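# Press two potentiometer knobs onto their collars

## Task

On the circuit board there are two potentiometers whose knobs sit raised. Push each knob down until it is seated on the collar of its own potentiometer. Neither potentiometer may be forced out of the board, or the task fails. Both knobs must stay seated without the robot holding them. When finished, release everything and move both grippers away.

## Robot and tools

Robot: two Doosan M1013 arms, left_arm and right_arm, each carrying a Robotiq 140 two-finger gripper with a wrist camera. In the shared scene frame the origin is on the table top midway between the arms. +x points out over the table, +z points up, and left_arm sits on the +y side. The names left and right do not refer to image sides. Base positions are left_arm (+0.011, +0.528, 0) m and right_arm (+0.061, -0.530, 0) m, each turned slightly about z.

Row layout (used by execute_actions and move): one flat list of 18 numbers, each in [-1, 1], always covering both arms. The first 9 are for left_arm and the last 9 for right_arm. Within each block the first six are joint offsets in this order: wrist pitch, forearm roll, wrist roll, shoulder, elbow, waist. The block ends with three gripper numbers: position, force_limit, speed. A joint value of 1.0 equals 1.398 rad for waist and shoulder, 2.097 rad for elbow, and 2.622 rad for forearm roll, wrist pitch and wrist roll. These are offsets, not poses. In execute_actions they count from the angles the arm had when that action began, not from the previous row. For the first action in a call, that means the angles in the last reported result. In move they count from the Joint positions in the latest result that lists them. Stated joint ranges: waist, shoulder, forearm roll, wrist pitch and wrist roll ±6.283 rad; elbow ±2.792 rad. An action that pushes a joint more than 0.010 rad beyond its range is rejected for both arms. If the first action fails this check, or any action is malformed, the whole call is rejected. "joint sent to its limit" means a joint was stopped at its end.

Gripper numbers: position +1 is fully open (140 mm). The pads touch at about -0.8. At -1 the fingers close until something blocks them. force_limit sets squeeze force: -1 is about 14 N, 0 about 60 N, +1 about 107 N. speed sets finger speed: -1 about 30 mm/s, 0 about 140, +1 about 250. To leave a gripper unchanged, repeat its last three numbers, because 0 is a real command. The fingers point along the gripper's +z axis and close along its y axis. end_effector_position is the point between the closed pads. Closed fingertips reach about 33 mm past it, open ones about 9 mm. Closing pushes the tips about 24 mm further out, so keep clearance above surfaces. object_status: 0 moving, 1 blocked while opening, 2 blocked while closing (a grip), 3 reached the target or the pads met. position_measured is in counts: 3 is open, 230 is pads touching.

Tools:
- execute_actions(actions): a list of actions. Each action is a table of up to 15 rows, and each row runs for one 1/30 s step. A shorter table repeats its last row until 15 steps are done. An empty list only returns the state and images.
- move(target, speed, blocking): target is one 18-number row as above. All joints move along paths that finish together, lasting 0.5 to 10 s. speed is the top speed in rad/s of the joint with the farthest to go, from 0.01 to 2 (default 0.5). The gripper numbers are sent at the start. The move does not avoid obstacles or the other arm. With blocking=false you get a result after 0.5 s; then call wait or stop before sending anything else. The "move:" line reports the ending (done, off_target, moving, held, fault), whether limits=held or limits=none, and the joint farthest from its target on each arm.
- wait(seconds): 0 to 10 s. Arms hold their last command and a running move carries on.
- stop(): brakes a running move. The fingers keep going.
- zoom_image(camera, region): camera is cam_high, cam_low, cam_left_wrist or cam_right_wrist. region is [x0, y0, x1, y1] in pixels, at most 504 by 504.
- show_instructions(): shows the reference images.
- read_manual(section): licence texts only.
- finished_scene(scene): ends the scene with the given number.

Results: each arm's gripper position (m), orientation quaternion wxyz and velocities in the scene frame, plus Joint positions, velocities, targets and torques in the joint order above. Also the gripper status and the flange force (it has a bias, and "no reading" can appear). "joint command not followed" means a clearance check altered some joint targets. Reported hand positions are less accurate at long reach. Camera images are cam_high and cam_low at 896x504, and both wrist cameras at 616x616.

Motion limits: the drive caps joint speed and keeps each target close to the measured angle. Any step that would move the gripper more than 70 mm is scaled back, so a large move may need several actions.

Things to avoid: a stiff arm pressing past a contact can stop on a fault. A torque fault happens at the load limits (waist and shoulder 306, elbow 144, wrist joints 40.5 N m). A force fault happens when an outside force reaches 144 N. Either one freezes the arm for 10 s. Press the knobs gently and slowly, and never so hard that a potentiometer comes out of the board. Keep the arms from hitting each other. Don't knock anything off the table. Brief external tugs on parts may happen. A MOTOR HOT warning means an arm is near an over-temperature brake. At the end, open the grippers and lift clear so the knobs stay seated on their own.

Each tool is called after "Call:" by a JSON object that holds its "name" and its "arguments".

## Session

Call:
{"name": "execute_actions", "arguments": {"actions": []}}

Scene clock: 0.00 s.
left_arm: end_effector_position=(+0.2131, +0.1128, +0.2283) position_measured=3 object_status=3 end_effector_quat_wxyz=(+0.565, +0.363, +0.728, +0.134) end_effector_velocity=(+0.001, +0.001, +0.000) end_effector_angular_velocity=(+0.001, -0.002, +0.002) | right_arm: end_effector_position=(+0.8617, -0.0383, +0.3769) position_measured=3 object_status=3 end_effector_quat_wxyz=(-0.456, +0.874, -0.062, -0.157) end_effector_velocity=(-0.000, -0.000, -0.000) end_effector_angular_velocity=(-0.000, +0.000, +0.001)
Joint names: [wrist pitch, forearm roll, wrist roll, shoulder, elbow, waist]
Joint positions: left_arm=[ 1.411  1.24   2.943  0.013  2.453 -1.77 ] | right_arm=[1.511 1.007 1.78  0.604 1.162 0.365]
Joint velocities: left_arm=[ 0.002 -0.     0.     0.     0.001  0.   ] | right_arm=[ 0. -0. -0.  0.  0.  0.]
Joint torques (N m, as the joint torque sensors report them, + toward a larger angle): no reading
Flange force (N, the push that the arm receives, along the gripper's own x y z axes): no reading
Joint targets: left_arm=[1.411 1.240 2.943 0.013 2.453 -1.770] | right_arm=[1.511 1.007 1.780 0.604 1.162 0.365]
camera_calibration (this result's frames):
cam_left_wrist: T_world_to_cam=[[0.49068, 0.688325, 0.534267, -0.276736], [-0.289144, -0.449786, 0.845038, -0.0710369], [0.821966, -0.569124, -0.0216755, 0.071092], [0, 0, 0, 1]] pos_world=[0.0568135, 0.198993, 0.209421]
cam_right_wrist: T_world_to_cam=[[0.0630525, -0.511746, -0.85682, 0.239961], [-0.857114, -0.467567, 0.216186, 0.654944], [-0.511253, 0.720761, -0.468106, 0.81251], [0, 0, 0, 1]] pos_world=[0.96163, -0.156597, 0.444355]

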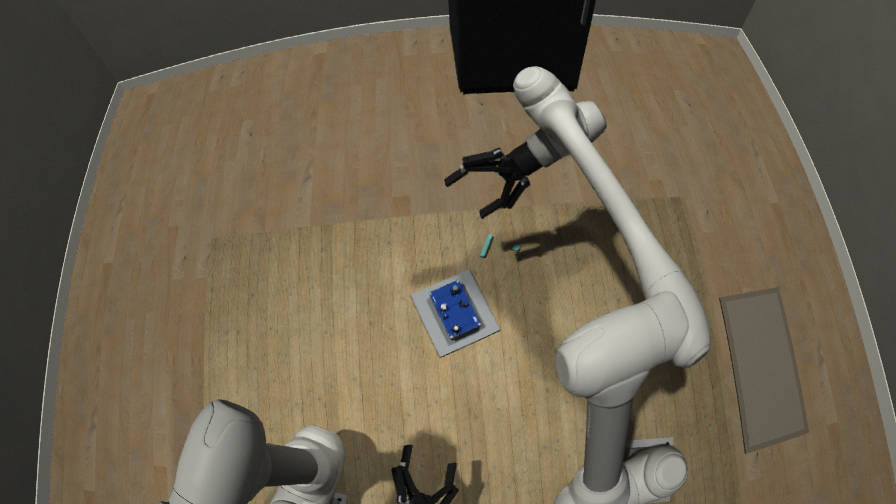

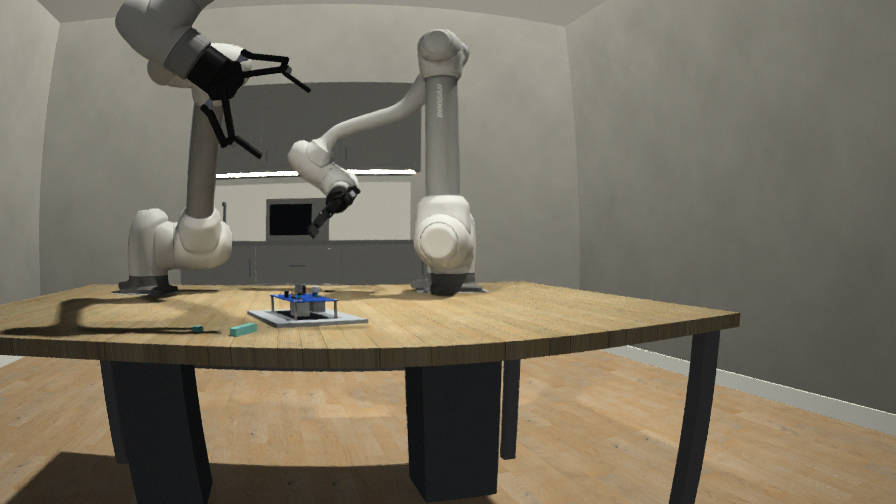

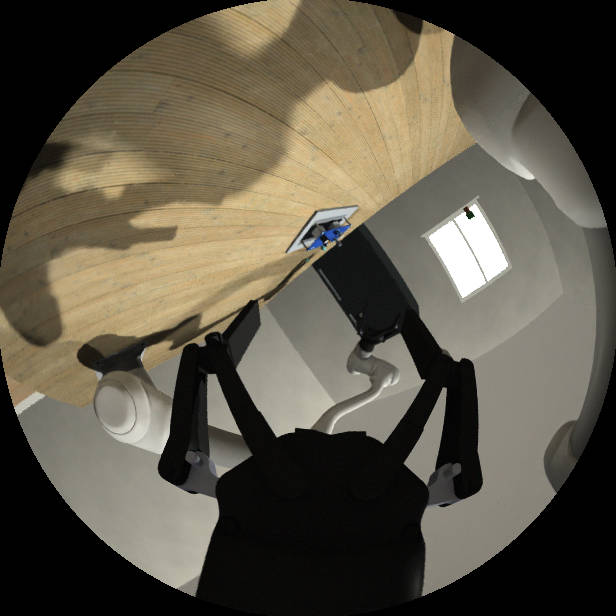

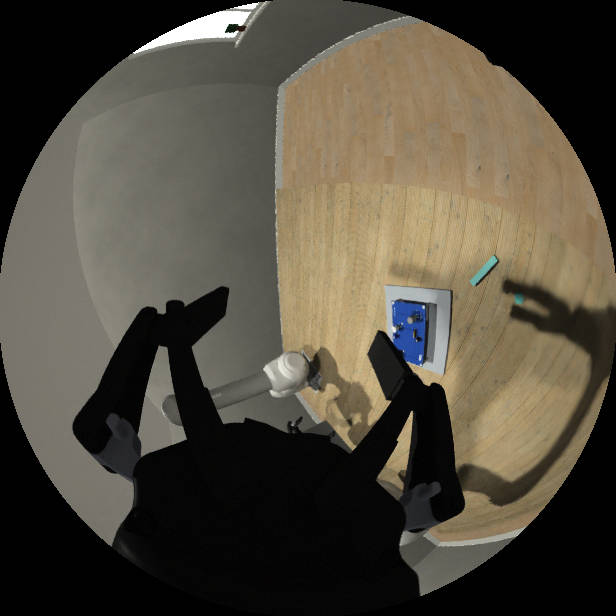

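Call:
{"name": "zoom_image", "arguments": {"camera": "cam_low", "region": [240, 270, 380, 340]}}

Call:
{"name": "zoom_image", "arguments": {"camera": "cam_high", "region": [400, 260, 510, 365]}}

Region (240, 270, 380, 340) of cam_low's 896x504 image, scaled by 3.600, with more detail than that image has.

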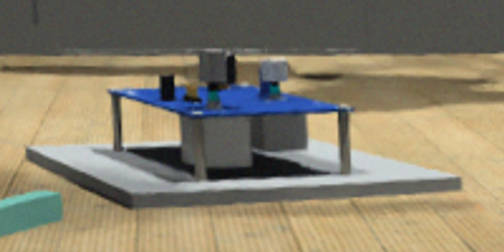

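Region (400, 260, 510, 365) of cam_high's 896x504 image, scaled by 4.582, with more detail than that image has; it fills the top 481 rows of this view, and the rest is white.

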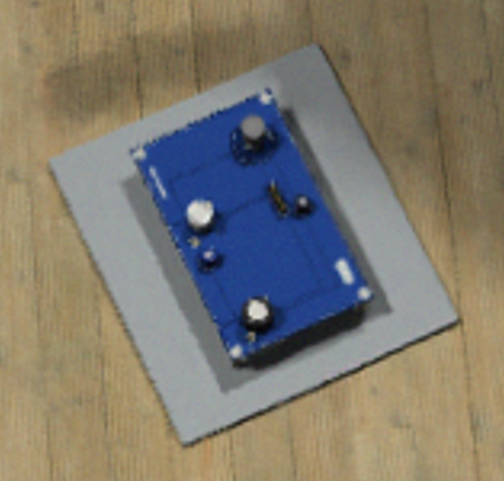

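Call:
{"name": "zoom_image", "arguments": {"camera": "cam_low", "region": [275, 278, 335, 308]}}

Region (275, 278, 335, 308) of cam_low's 896x504 image, scaled by 8.400, with more detail than that image has.

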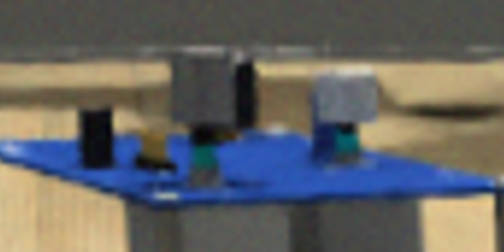

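Call:
{"name": "move", "arguments": {"target": [-0.0969,0.2517,-0.5233,0.3484,-0.1645,1.0,-1,0,1, -0.1154,-0.3841,-0.6789,-0.0163,0.0907,0.304,-1,0,1], "speed": 1.3}}

Scene clock: 11.83 s.
left_arm: end_effector_position=(+0.8038, +0.4102, +0.1501) position_measured=233 object_status=3 end_effector_quat_wxyz=(+0.634, -0.382, +0.672, +0.003) end_effector_velocity=(+0.001, +0.001, +0.001) end_effector_angular_velocity=(-0.000, -0.003, +0.003) | right_arm: end_effector_position=(+0.7357, +0.0088, +0.1402) position_measured=233 object_status=3 end_effector_quat_wxyz=(-0.000, +0.452, +0.892, +0.000) end_effector_velocity=(+0.000, +0.000, +0.000) end_effector_angular_velocity=(+0.000, -0.000, -0.000)
Joint names: [wrist pitch, forearm roll, wrist roll, shoulder, elbow, waist]
Joint positions: left_arm=[ 1.157  1.9    1.571  0.5    2.108 -0.372] | right_arm=[1.209 0.    0.    0.581 1.352 0.79 ]
Joint velocities: left_arm=[ 0.002  0.001 -0.001  0.001 -0.002  0.002] | right_arm=[-0. -0.  0. -0. -0. -0.]
Joint torques (N m, as the joint torque sensors report them, + toward a larger angle): left_arm=[  2.22  -0.02  -0.09 -72.81 -23.67  -0.98] | right_arm=[ -0.31   4.17   0.19 -98.55 -39.47   3.82]
Flange force (N, the push that the arm receives, along the gripper's own x y z axes): left_arm=[-4.3 -3.1 2.0] | right_arm=[-4.5 3.4 1.5]
Joint targets: left_arm=[1.157 1.900 1.571 0.500 2.108 -0.372] | right_arm=[1.209 0.000 0.000 0.581 1.352 0.790]
move: done; limits=none; left_arm: farthest joint: the waist, 0.000 radians from its target (1.398 radians at the start); right_arm: farthest joint: the waist, 0.000 radians from its target (0.425 radians at the start)
camera_calibration (this result's frames):
cam_left_wrist: T_world_to_cam=[[-0.398391, 0.747879, -0.531, 0.12065], [-0.509399, 0.301027, 0.806161, 0.174452], [0.762756, 0.591658, 0.261043, -0.717894], [0, 0, 0, 1]] pos_world=[0.68451, 0.282002, 0.11083]
cam_right_wrist: T_world_to_cam=[[0.570208, 0.821061, -0.0268578, -0.432002], [0.785613, -0.535449, 0.31001, -0.600937], [0.240156, -0.19787, -0.950354, 0.126265], [0, 0, 0, 1]] pos_world=[0.688111, 0.0579131, 0.29469]

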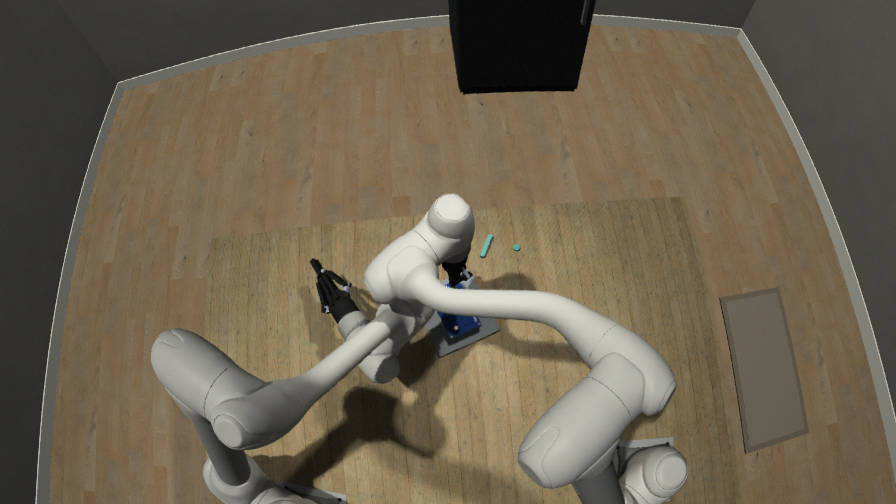

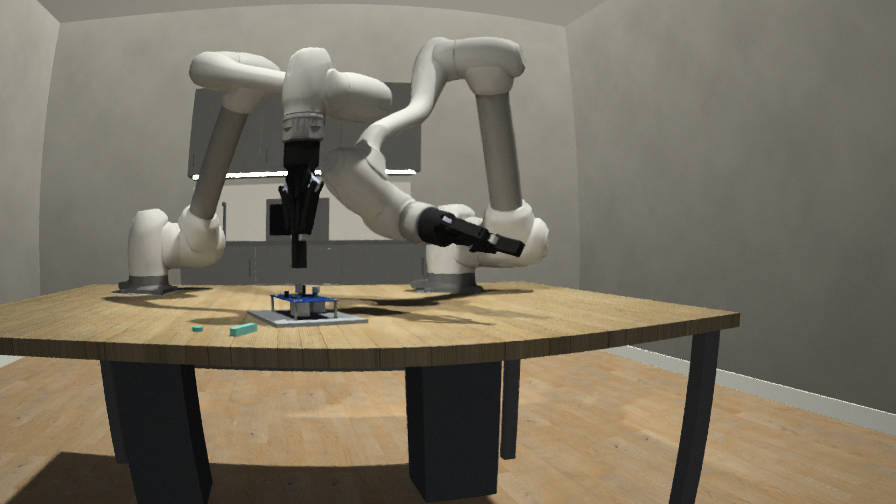

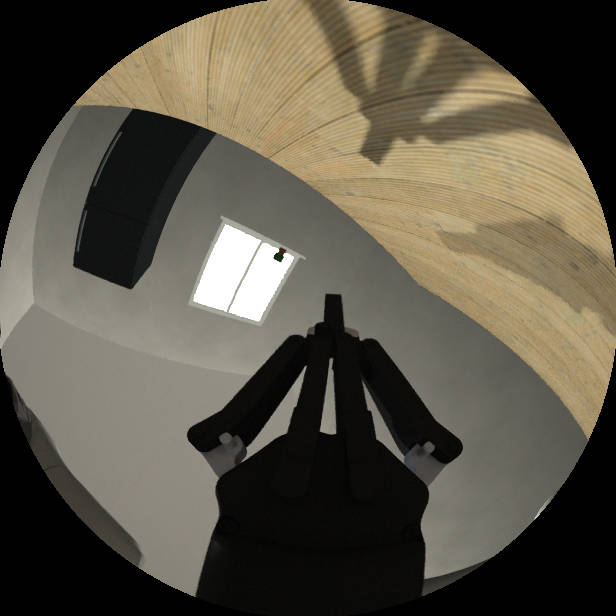

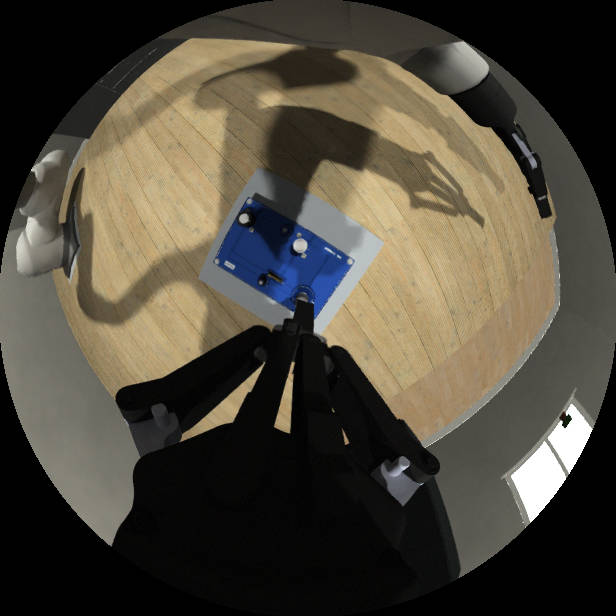

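Call:
{"name": "zoom_image", "arguments": {"camera": "cam_low", "region": [270, 250, 340, 310]}}

Call:
{"name": "zoom_image", "arguments": {"camera": "cam_right_wrist", "region": [250, 220, 360, 330]}}

Region (270, 250, 340, 310) of cam_low's 896x504 image, scaled by 7.200, with more detail than that image has; it fills the top 432 rows of this view, and the rest is white.

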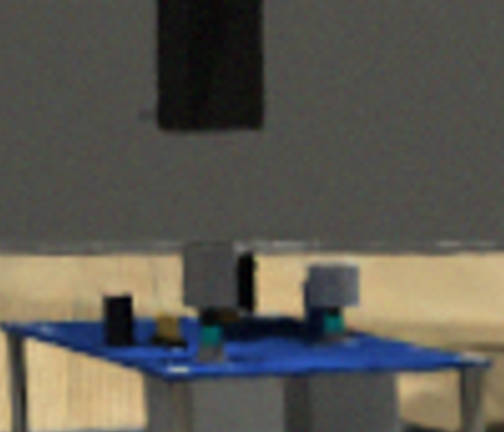

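Region (250, 220, 360, 330) of cam_right_wrist's 616x616 image, scaled by 4.582, with more detail than that image has.

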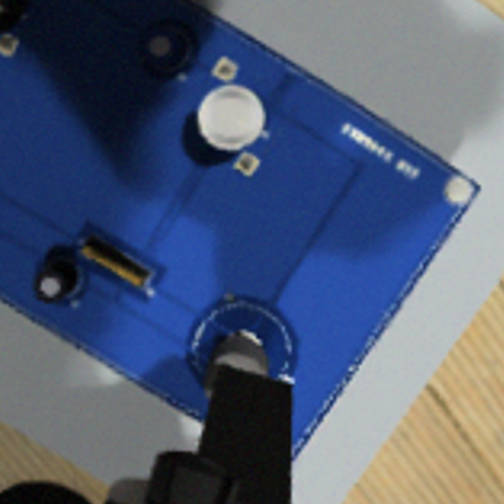

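Call:
{"name": "move", "arguments": {"target": [0,0.4735,0,0.0858,0,0.030,-1,0,1, -0.01287,0,0,0.00966,0.00966,0,-1,0,1], "speed": 1.0}}

Scene clock: 14.23 s.
left_arm: end_effector_position=(+0.8240, +0.1027, +0.1450) position_measured=233 object_status=3 end_effector_quat_wxyz=(+0.683, +0.182, +0.684, -0.182) end_effector_velocity=(-0.001, -0.001, -0.000) end_effector_angular_velocity=(+0.001, +0.000, -0.002) | right_arm: end_effector_position=(+0.7356, +0.0088, +0.1181) position_measured=233 object_status=3 end_effector_quat_wxyz=(-0.000, +0.452, +0.892, -0.000) end_effector_velocity=(+0.000, +0.000, +0.000) end_effector_angular_velocity=(+0.001, -0.001, -0.000)
Joint names: [wrist pitch, forearm roll, wrist roll, shoulder, elbow, waist]
Joint positions: left_arm=[ 1.157  3.141  1.571  0.62   2.108 -0.33 ] | right_arm=[1.175 0.    0.    0.594 1.372 0.79 ]
Joint velocities: left_arm=[-0.     0.002  0.     0.     0.    -0.   ] | right_arm=[-0.     0.    -0.    -0.    -0.001 -0.   ]
Joint torques (N m, as the joint torque sensors report them, + toward a larger angle): left_arm=[  2.48  -2.16   0.04 -76.34 -16.98  -1.09] | right_arm=[ -0.48   4.38   0.03 -98.34 -40.26   4.29]
Flange force (N, the push that the arm receives, along the gripper's own x y z axes): left_arm=[-5.1 2.9 2.0] | right_arm=[-5.1 -1.2 2.0]
Joint targets: left_arm=[1.157 3.141 1.571 0.620 2.108 -0.330] | right_arm=[1.175 0.000 0.000 0.594 1.372 0.790]
move: done; limits=none; left_arm: farthest joint: the waist, 0.000 radians from its target (0.042 radians at the start); right_arm: farthest joint: the waist, 0.000 radians from its target (0.000 radians at the start)
camera_calibration (this result's frames):
cam_left_wrist: T_world_to_cam=[[0.605176, 0.795376, -0.0337405, -0.547948], [-0.340974, 0.297269, 0.891834, 0.13054], [0.719374, -0.528212, 0.451103, -0.42683], [0, 0, 0, 1]] pos_world=[0.683165, 0.171563, 0.0576363]
cam_right_wrist: T_world_to_cam=[[0.570206, 0.821062, -0.0268802, -0.432572], [0.78562, -0.535443, 0.310004, -0.594058], [0.24014, -0.197884, -0.950355, 0.105209], [0, 0, 0, 1]] pos_world=[0.688094, 0.057904, 0.272519]

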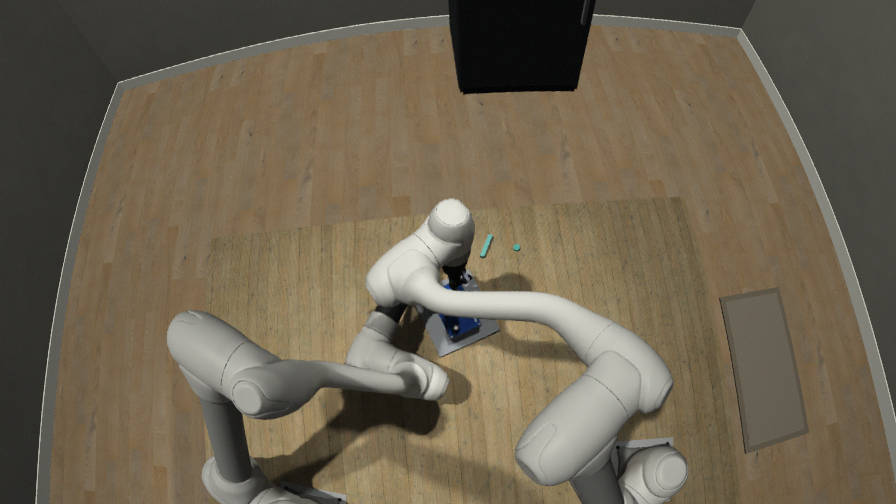

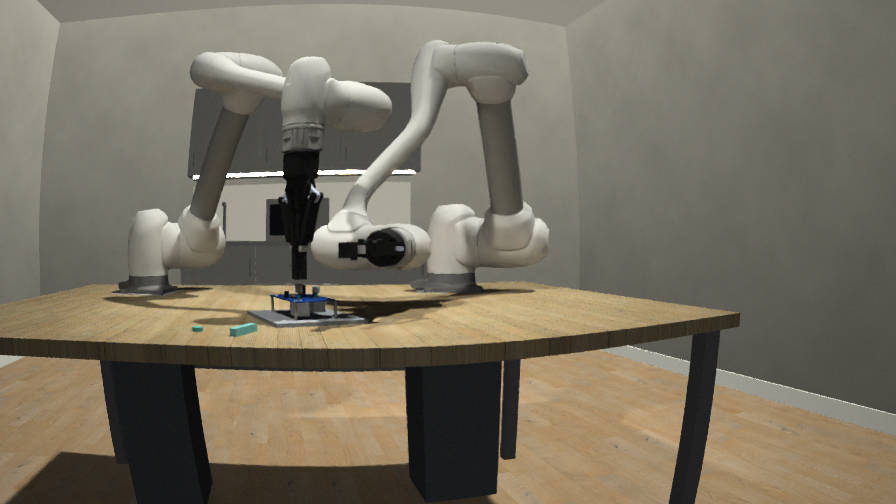

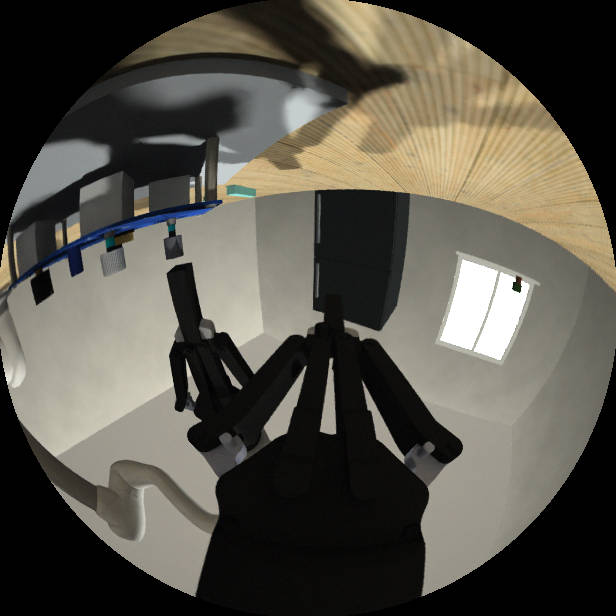

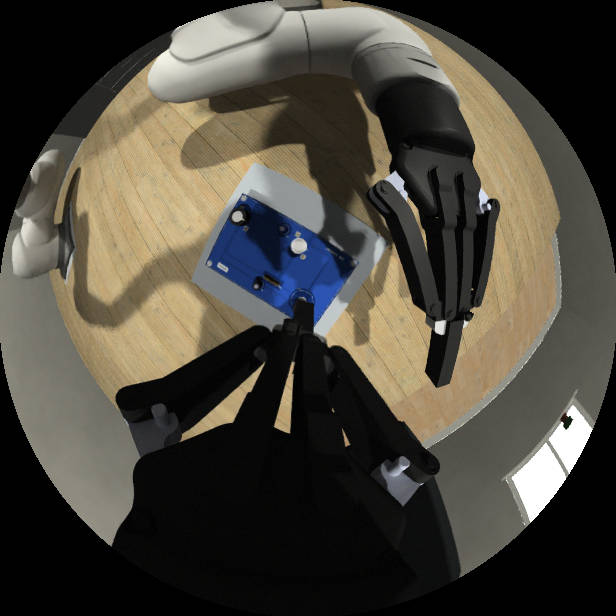

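Call:
{"name": "zoom_image", "arguments": {"camera": "cam_left_wrist", "region": [90, 200, 210, 300]}}

Call:
{"name": "zoom_image", "arguments": {"camera": "cam_left_wrist", "region": [155, 212, 205, 282]}}

Region (90, 200, 210, 300) of cam_left_wrist's 616x616 image, scaled by 4.200, with more detail than that image has.

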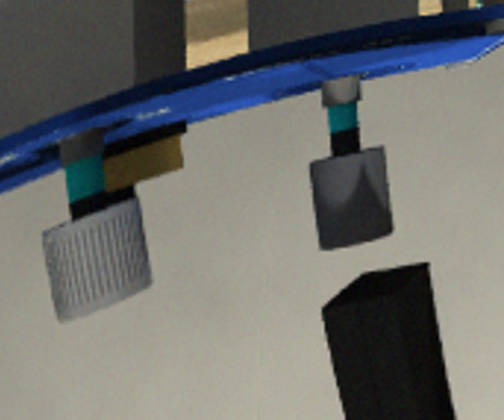

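Region (155, 212, 205, 282) of cam_left_wrist's 616x616 image, scaled by 7.200, with more detail than that image has; it fills the left 360 columns of this view, and the rest is white.

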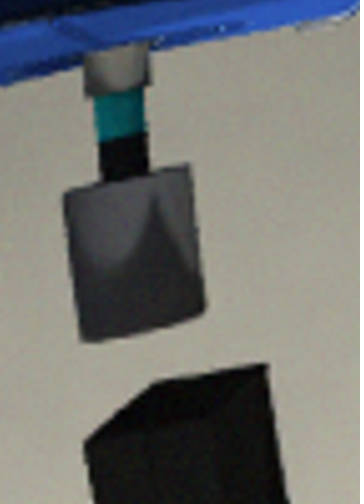

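Call:
{"name": "execute_actions", "arguments": {"actions": [[[0,0,0,0,0,0,-1,0,1, -0.00429,0,0,0.00046,0.00505,0.00123,-1,0,1]],[[0,0,0,0,0,0,-1,0,1, -0.00059,0,0,0.00044,0.00044,0,-1,0,1],[0,0,0,0,0,0,-1,0,1, -0.00117,0,0,0.00088,0.00088,0,-1,0,1],[0,0,0,0,0,0,-1,0,1, -0.00176,0,0,0.00132,0.00132,0,-1,0,1],[0,0,0,0,0,0,-1,0,1, -0.00234,0,0,0.00176,0.00176,0,-1,0,1],[0,0,0,0,0,0,-1,0,1, -0.00234,0,0,0.00176,0.00176,0,-1,0,1]]]}}

Scene clock: 16.43 s.
left_arm: end_effector_position=(+0.8239, +0.1026, +0.1450) position_measured=233 object_status=3 end_effector_quat_wxyz=(+0.683, +0.182, +0.684, -0.182) end_effector_velocity=(+0.001, -0.000, +0.000) end_effector_angular_velocity=(-0.001, -0.001, -0.000) | right_arm: end_effector_position=(+0.7329, +0.0087, +0.1081) position_measured=233 object_status=3 end_effector_quat_wxyz=(-0.000, +0.451, +0.892, +0.000) end_effector_velocity=(+0.000, +0.000, -0.000) end_effector_angular_velocity=(+0.000, -0.000, -0.001)
Joint names: [wrist pitch, forearm roll, wrist roll, shoulder, elbow, waist]
Joint positions: left_arm=[ 1.157  3.141  1.571  0.62   2.108 -0.33 ] | right_arm=[1.158 0.    0.    0.597 1.387 0.792]
Joint velocities: left_arm=[ 0.     0.    -0.     0.001 -0.002 -0.   ] | right_arm=[-0.001  0.     0.001  0.     0.    -0.   ]
Joint torques (N m, as the joint torque sensors report them, + toward a larger angle): left_arm=[  2.5   -2.24   0.   -76.77 -16.99  -0.82] | right_arm=[ -0.46   4.03  -0.22 -97.05 -38.16   4.49]
Flange force (N, the push that the arm receives, along the gripper's own x y z axes): left_arm=[-4.2 2.4 2.7] | right_arm=[-4.9 1.4 -0.4]
Flange force at the end of the 1st action (N, along the gripper's axes at the end of the call): left_arm=[-5.6 2.6 2.2] | right_arm=[-2.4 5.3 1.0]
Joint targets: left_arm=[1.157 3.141 1.571 0.620 2.108 -0.330] | right_arm=[1.158 0.000 0.000 0.597 1.387 0.792]
camera_calibration (this result's frames):
cam_left_wrist: T_world_to_cam=[[0.605289, 0.795293, -0.0336835, -0.547995], [-0.34092, 0.297244, 0.891863, 0.130521], [0.719305, -0.528351, 0.451049, -0.426723], [0, 0, 0, 1]] pos_world=[0.683136, 0.17156, 0.0576079]
cam_right_wrist: T_world_to_cam=[[0.568795, 0.822041, -0.0268547, -0.430142], [0.786526, -0.534092, 0.310037, -0.589628], [0.24052, -0.197469, -0.950345, 0.0961057], [0, 0, 0, 1]] pos_world=[0.685305, 0.0576567, 0.262589]

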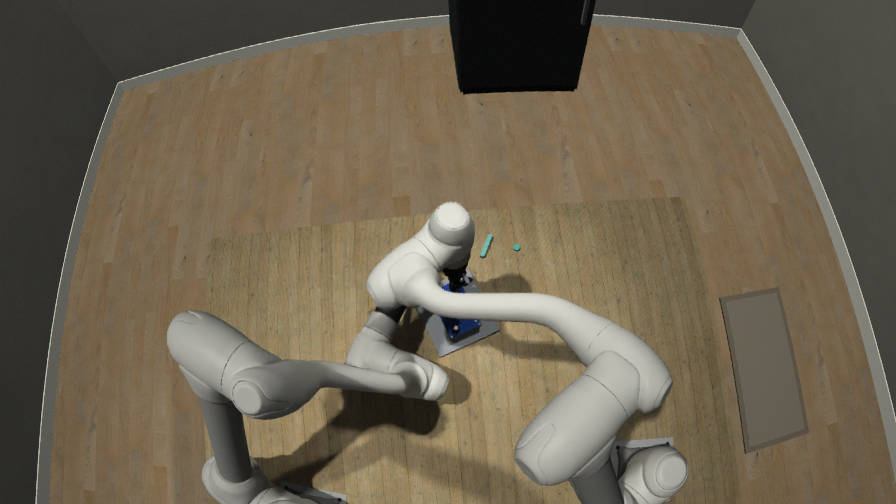

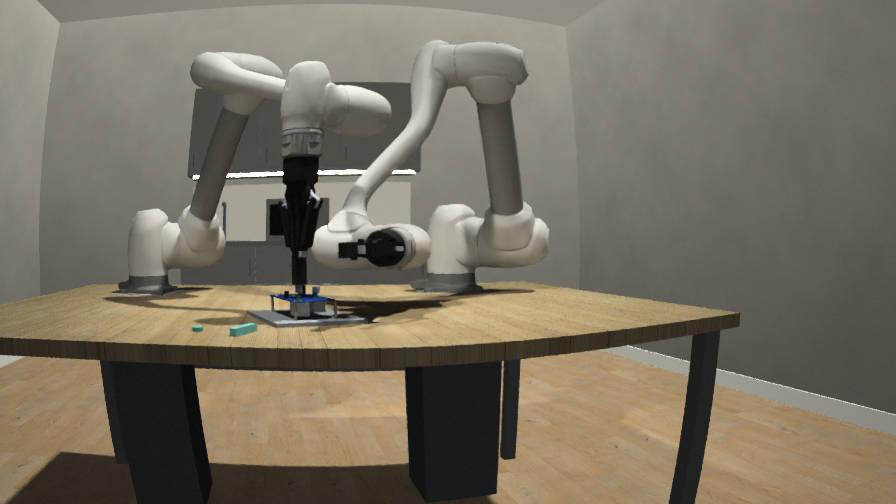

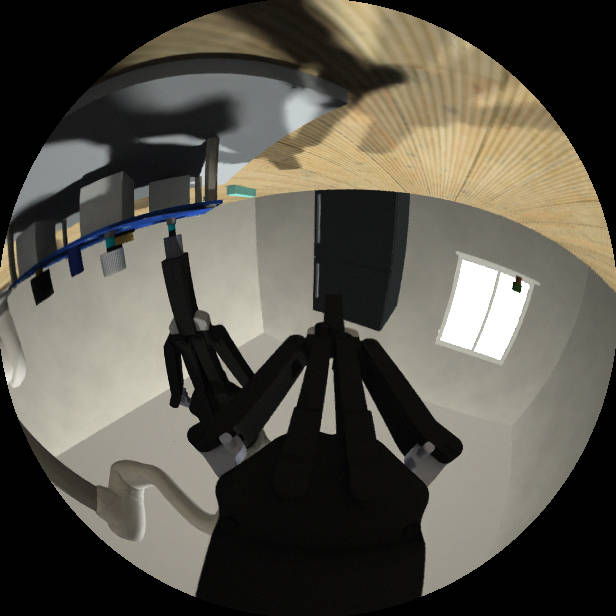

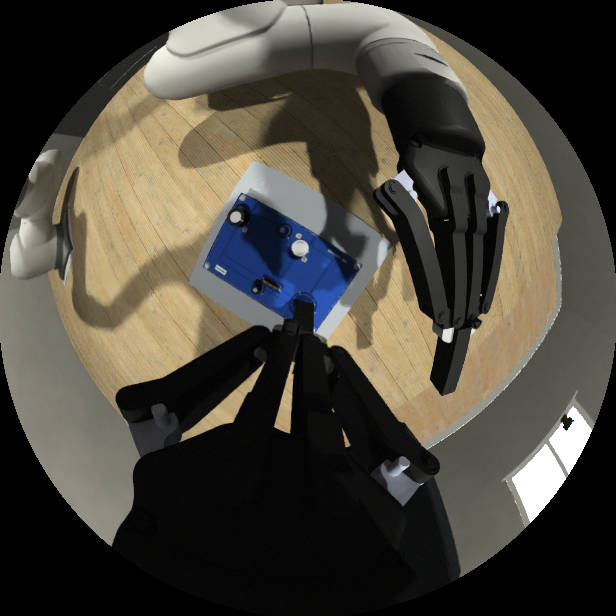

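Call:
{"name": "zoom_image", "arguments": {"camera": "cam_left_wrist", "region": [155, 212, 205, 282]}}

Region (155, 212, 205, 282) of cam_left_wrist's 616x616 image, scaled by 7.200, with more detail than that image has; it fills the left 360 columns of this view, and the rest is white.

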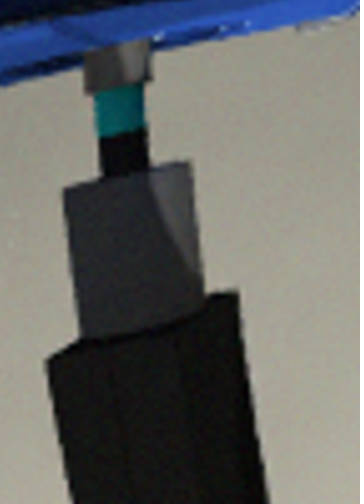

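Call:
{"name": "execute_actions", "arguments": {"actions": [[[0,0,0,0,0,0,-1,0,1, -0.00064,0,0,0.00048,0.00048,0,-1,0,1],[0,0,0,0,0,0,-1,0,1, -0.00129,0,0,0.00097,0.00097,0,-1,0,1]],[[0,0,0,0,0,0,-1,0,1, -0.00064,0,0,0.00048,0.00048,0,-1,0,1],[0,0,0,0,0,0,-1,0,1, -0.00129,0,0,0.00097,0.00097,0,-1,0,1]],[[0,0,0,0,0,0,-1,0,1, -0.00064,0,0,0.00048,0.00048,0,-1,0,1],[0,0,0,0,0,0,-1,0,1, -0.00129,0,0,0.00097,0.00097,0,-1,0,1]],[[0,0,0,0,0,0,-1,0,1, -0.00064,0,0,0.00048,0.00048,0,-1,0,1],[0,0,0,0,0,0,-1,0,1, -0.00129,0,0,0.00097,0.00097,0,-1,0,1]]]}}

Scene clock: 19.27 s.
left_arm: end_effector_position=(+0.8239, +0.1026, +0.1450) position_measured=233 object_status=3 end_effector_quat_wxyz=(+0.683, +0.182, +0.684, -0.182) end_effector_velocity=(-0.000, -0.000, +0.000) end_effector_angular_velocity=(-0.001, -0.000, -0.000) | right_arm: end_effector_position=(+0.7327, +0.0085, +0.0994) position_measured=233 object_status=3 end_effector_quat_wxyz=(-0.000, +0.451, +0.892, +0.000) end_effector_velocity=(+0.000, +0.000, +0.000) end_effector_angular_velocity=(+0.000, -0.000, +0.000)
Joint names: [wrist pitch, forearm roll, wrist roll, shoulder, elbow, waist]
Joint positions: left_arm=[ 1.157  3.141  1.571  0.62   2.108 -0.33 ] | right_arm=[1.144 0.    0.    0.603 1.395 0.792]
Joint velocities: left_arm=[ 0. -0. -0. -0. -0. -0.] | right_arm=[-0. -0. -0. -0. -0.  0.]
Joint torques (N m, as the joint torque sensors report them, + toward a larger angle): left_arm=[  2.5   -2.09  -0.02 -76.96 -17.27  -0.13] | right_arm=[  0.48   4.02  -0.07 -81.47 -26.38   4.49]
Flange force (N, the push that the arm receives, along the gripper's own x y z axes): left_arm=[-4.0 0.9 2.0] | right_arm=[-4.9 6.1 -19.0]
Flange force at the end of the 1st action (N, along the gripper's axes at the end of the call): left_arm=[-5.3 3.2 2.8] | right_arm=[-2.5 6.3 -8.6]
Flange force at the end of the 2nd action (N, along the gripper's axes at the end of the call): left_arm=[-4.5 2.0 4.1] | right_arm=[-1.3 2.8 -12.9]
Flange force at the end of the 3rd action (N, along the gripper's axes at the end of the call): left_arm=[-4.9 1.7 2.1] | right_arm=[-3.9 1.4 -21.0]
Joint targets: left_arm=[1.157 3.141 1.571 0.620 2.108 -0.330] | right_arm=[1.144 0.000 0.000 0.603 1.395 0.792]
camera_calibration (this result's frames):
cam_left_wrist: T_world_to_cam=[[0.605289, 0.795293, -0.0336835, -0.547995], [-0.340919, 0.297244, 0.891863, 0.130521], [0.719305, -0.528352, 0.451049, -0.426723], [0, 0, 0, 1]] pos_world=[0.683136, 0.17156, 0.0576078]
cam_right_wrist: T_world_to_cam=[[0.568797, 0.822042, -0.02678, -0.430111], [0.786506, -0.534107, 0.310062, -0.586825], [0.24058, -0.197425, -0.950339, 0.0878099], [0, 0, 0, 1]] pos_world=[0.685062, 0.0574776, 0.253883]

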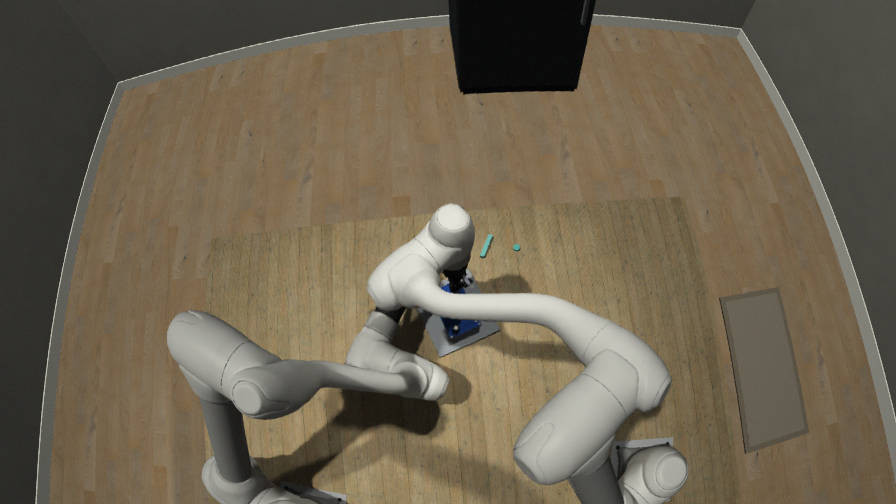

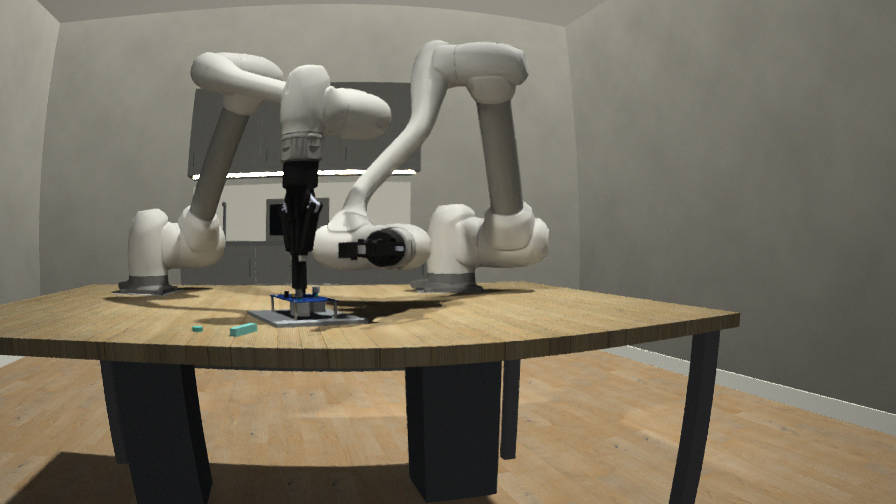

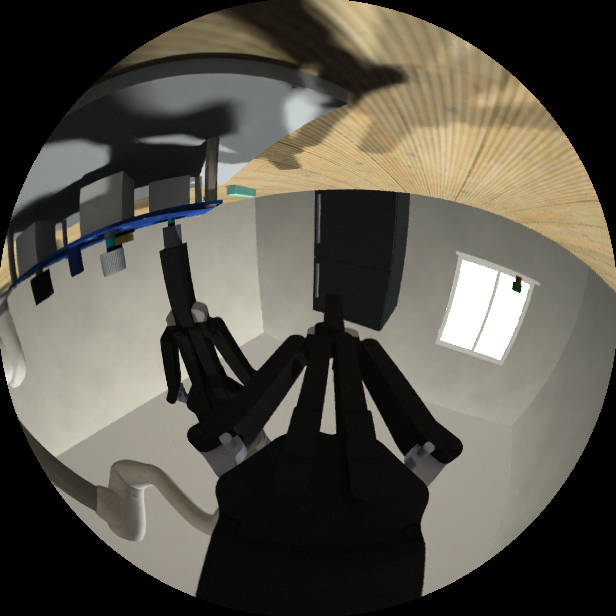

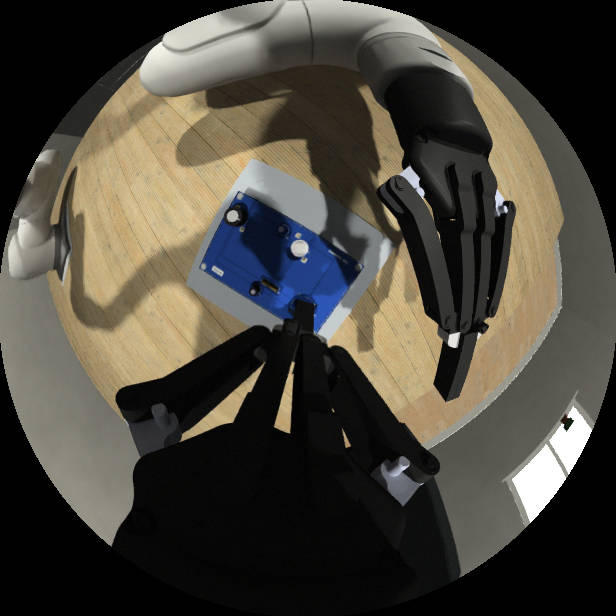

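Call:
{"name": "zoom_image", "arguments": {"camera": "cam_left_wrist", "region": [155, 212, 205, 282]}}

Region (155, 212, 205, 282) of cam_left_wrist's 616x616 image, scaled by 7.200, with more detail than that image has; it fills the left 360 columns of this view, and the rest is white.

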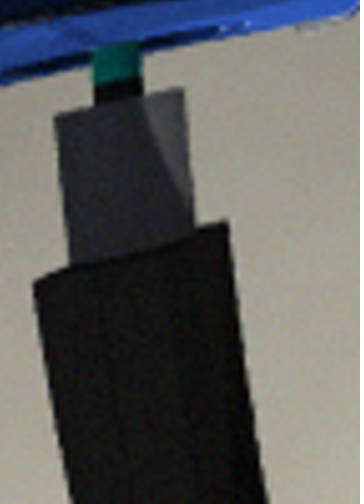

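Call:
{"name": "execute_actions", "arguments": {"actions": [[[0,0,0,0,0,0,-1,0,1, -0.00054,0,0,0.0004,0.0004,0,-1,0,1],[0,0,0,0,0,0,-1,0,1, -0.00107,0,0,0.0008,0.0008,0,-1,0,1]],[[0,0,0,0,0,0,-1,0,1, -0.00054,0,0,0.0004,0.0004,0,-1,0,1],[0,0,0,0,0,0,-1,0,1, -0.00107,0,0,0.0008,0.0008,0,-1,0,1]],[[0,0,0,0,0,0,-1,0,1, -0.00054,0,0,0.0004,0.0004,0,-1,0,1],[0,0,0,0,0,0,-1,0,1, -0.00107,0,0,0.0008,0.0008,0,-1,0,1]]]}}

Call:
{"name": "zoom_image", "arguments": {"camera": "cam_left_wrist", "region": [155, 212, 205, 282]}}

Scene clock: 21.77 s.
left_arm: end_effector_position=(+0.8239, +0.1026, +0.1450) position_measured=233 object_status=3 end_effector_quat_wxyz=(+0.683, +0.182, +0.684, -0.182) end_effector_velocity=(-0.000, -0.000, +0.000) end_effector_angular_velocity=(+0.000, +0.000, -0.000) | right_arm: end_effector_position=(+0.7325, +0.0084, +0.0940) position_measured=233 object_status=3 end_effector_quat_wxyz=(+0.000, +0.451, +0.892, +0.000) end_effector_velocity=(-0.000, +0.000, +0.000) end_effector_angular_velocity=(+0.000, +0.001, +0.000)
Joint names: [wrist pitch, forearm roll, wrist roll, shoulder, elbow, waist]
Joint positions: left_arm=[ 1.157  3.141  1.571  0.62   2.108 -0.33 ] | right_arm=[1.136 0.    0.    0.606 1.4   0.792]
Joint velocities: left_arm=[-0.001  0.    -0.    -0.    -0.    -0.   ] | right_arm=[ 0.     0.001 -0.001 -0.     0.    -0.   ]
Joint torques (N m, as the joint torque sensors report them, + toward a larger angle): left_arm=[  2.65  -2.13   0.02 -77.77 -16.87  -0.94] | right_arm=[  1.56   4.54   0.07 -80.95 -24.5    5.65]
Flange force (N, the push that the arm receives, along the gripper's own x y z axes): left_arm=[-3.0 2.2 3.6] | right_arm=[-6.3 8.4 -19.4]
Flange force at the end of the 1st action (N, along the gripper's axes at the end of the call): left_arm=[-6.0 1.9 2.0] | right_arm=[-4.9 2.9 -19.6]
Flange force at the end of the 2nd action (N, along the gripper's axes at the end of the call): left_arm=[-3.6 -0.4 3.0] | right_arm=[-5.1 5.7 -19.0]
Joint targets: left_arm=[1.157 3.141 1.571 0.620 2.108 -0.330] | right_arm=[1.136 0.000 0.000 0.606 1.400 0.792]
camera_calibration (this result's frames):
cam_left_wrist: T_world_to_cam=[[0.605289, 0.795293, -0.0336835, -0.547995], [-0.340919, 0.297244, 0.891863, 0.130521], [0.719305, -0.528352, 0.451049, -0.426723], [0, 0, 0, 1]] pos_world=[0.683136, 0.17156, 0.0576078]
cam_right_wrist: T_world_to_cam=[[0.568798, 0.822043, -0.0267344, -0.430046], [0.786494, -0.534116, 0.310077, -0.58507], [0.240617, -0.197398, -0.950335, 0.0826644], [0, 0, 0, 1]] pos_world=[0.684873, 0.0573383, 0.248479]

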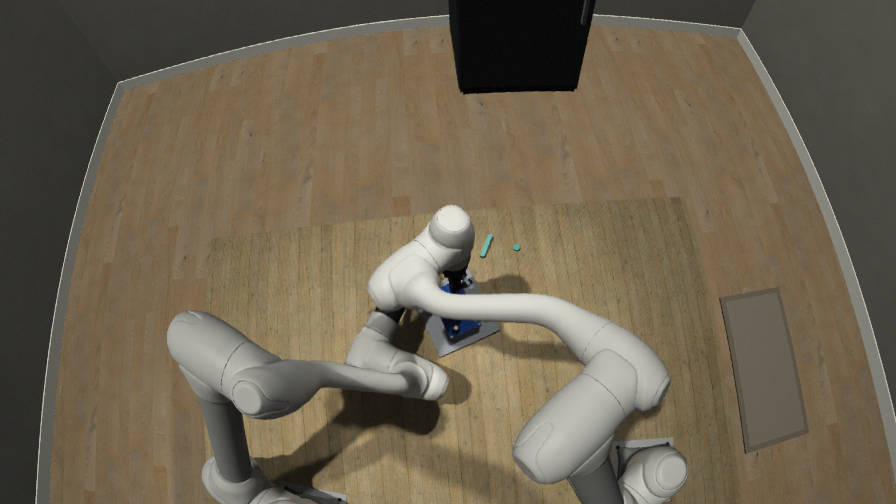

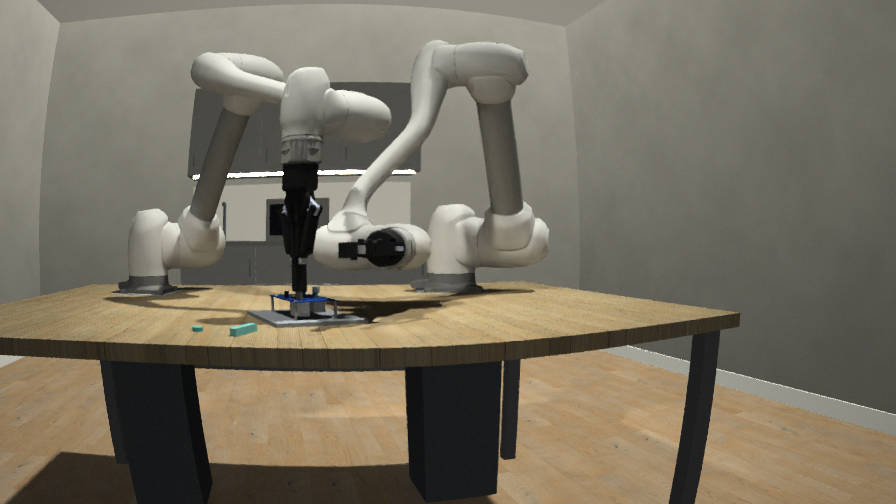

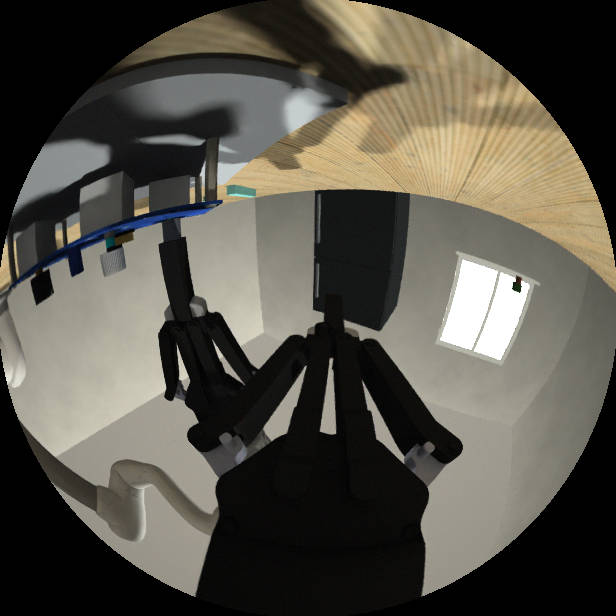

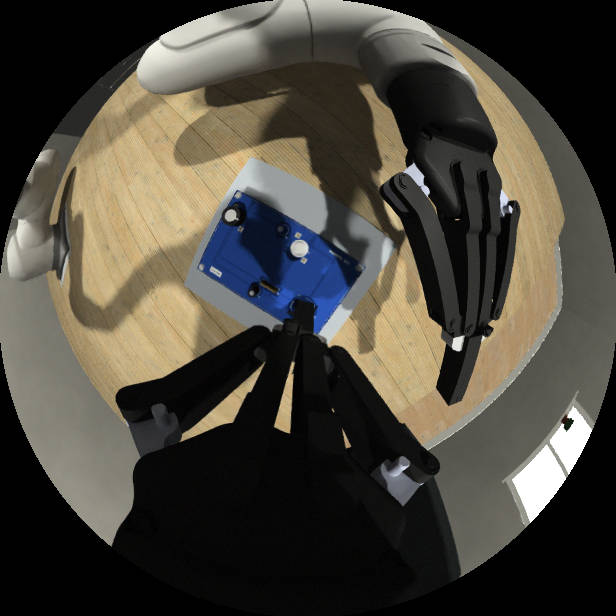

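Region (155, 212, 205, 282) of cam_left_wrist's 616x616 image, scaled by 7.200, with more detail than that image has; it fills the left 360 columns of this view, and the rest is white.

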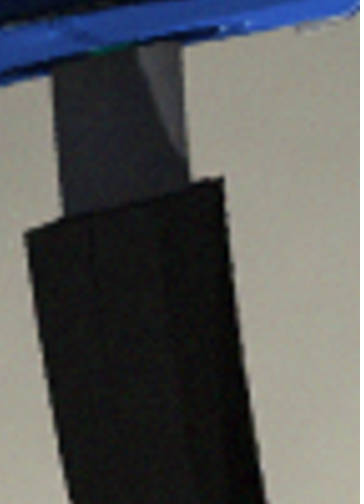

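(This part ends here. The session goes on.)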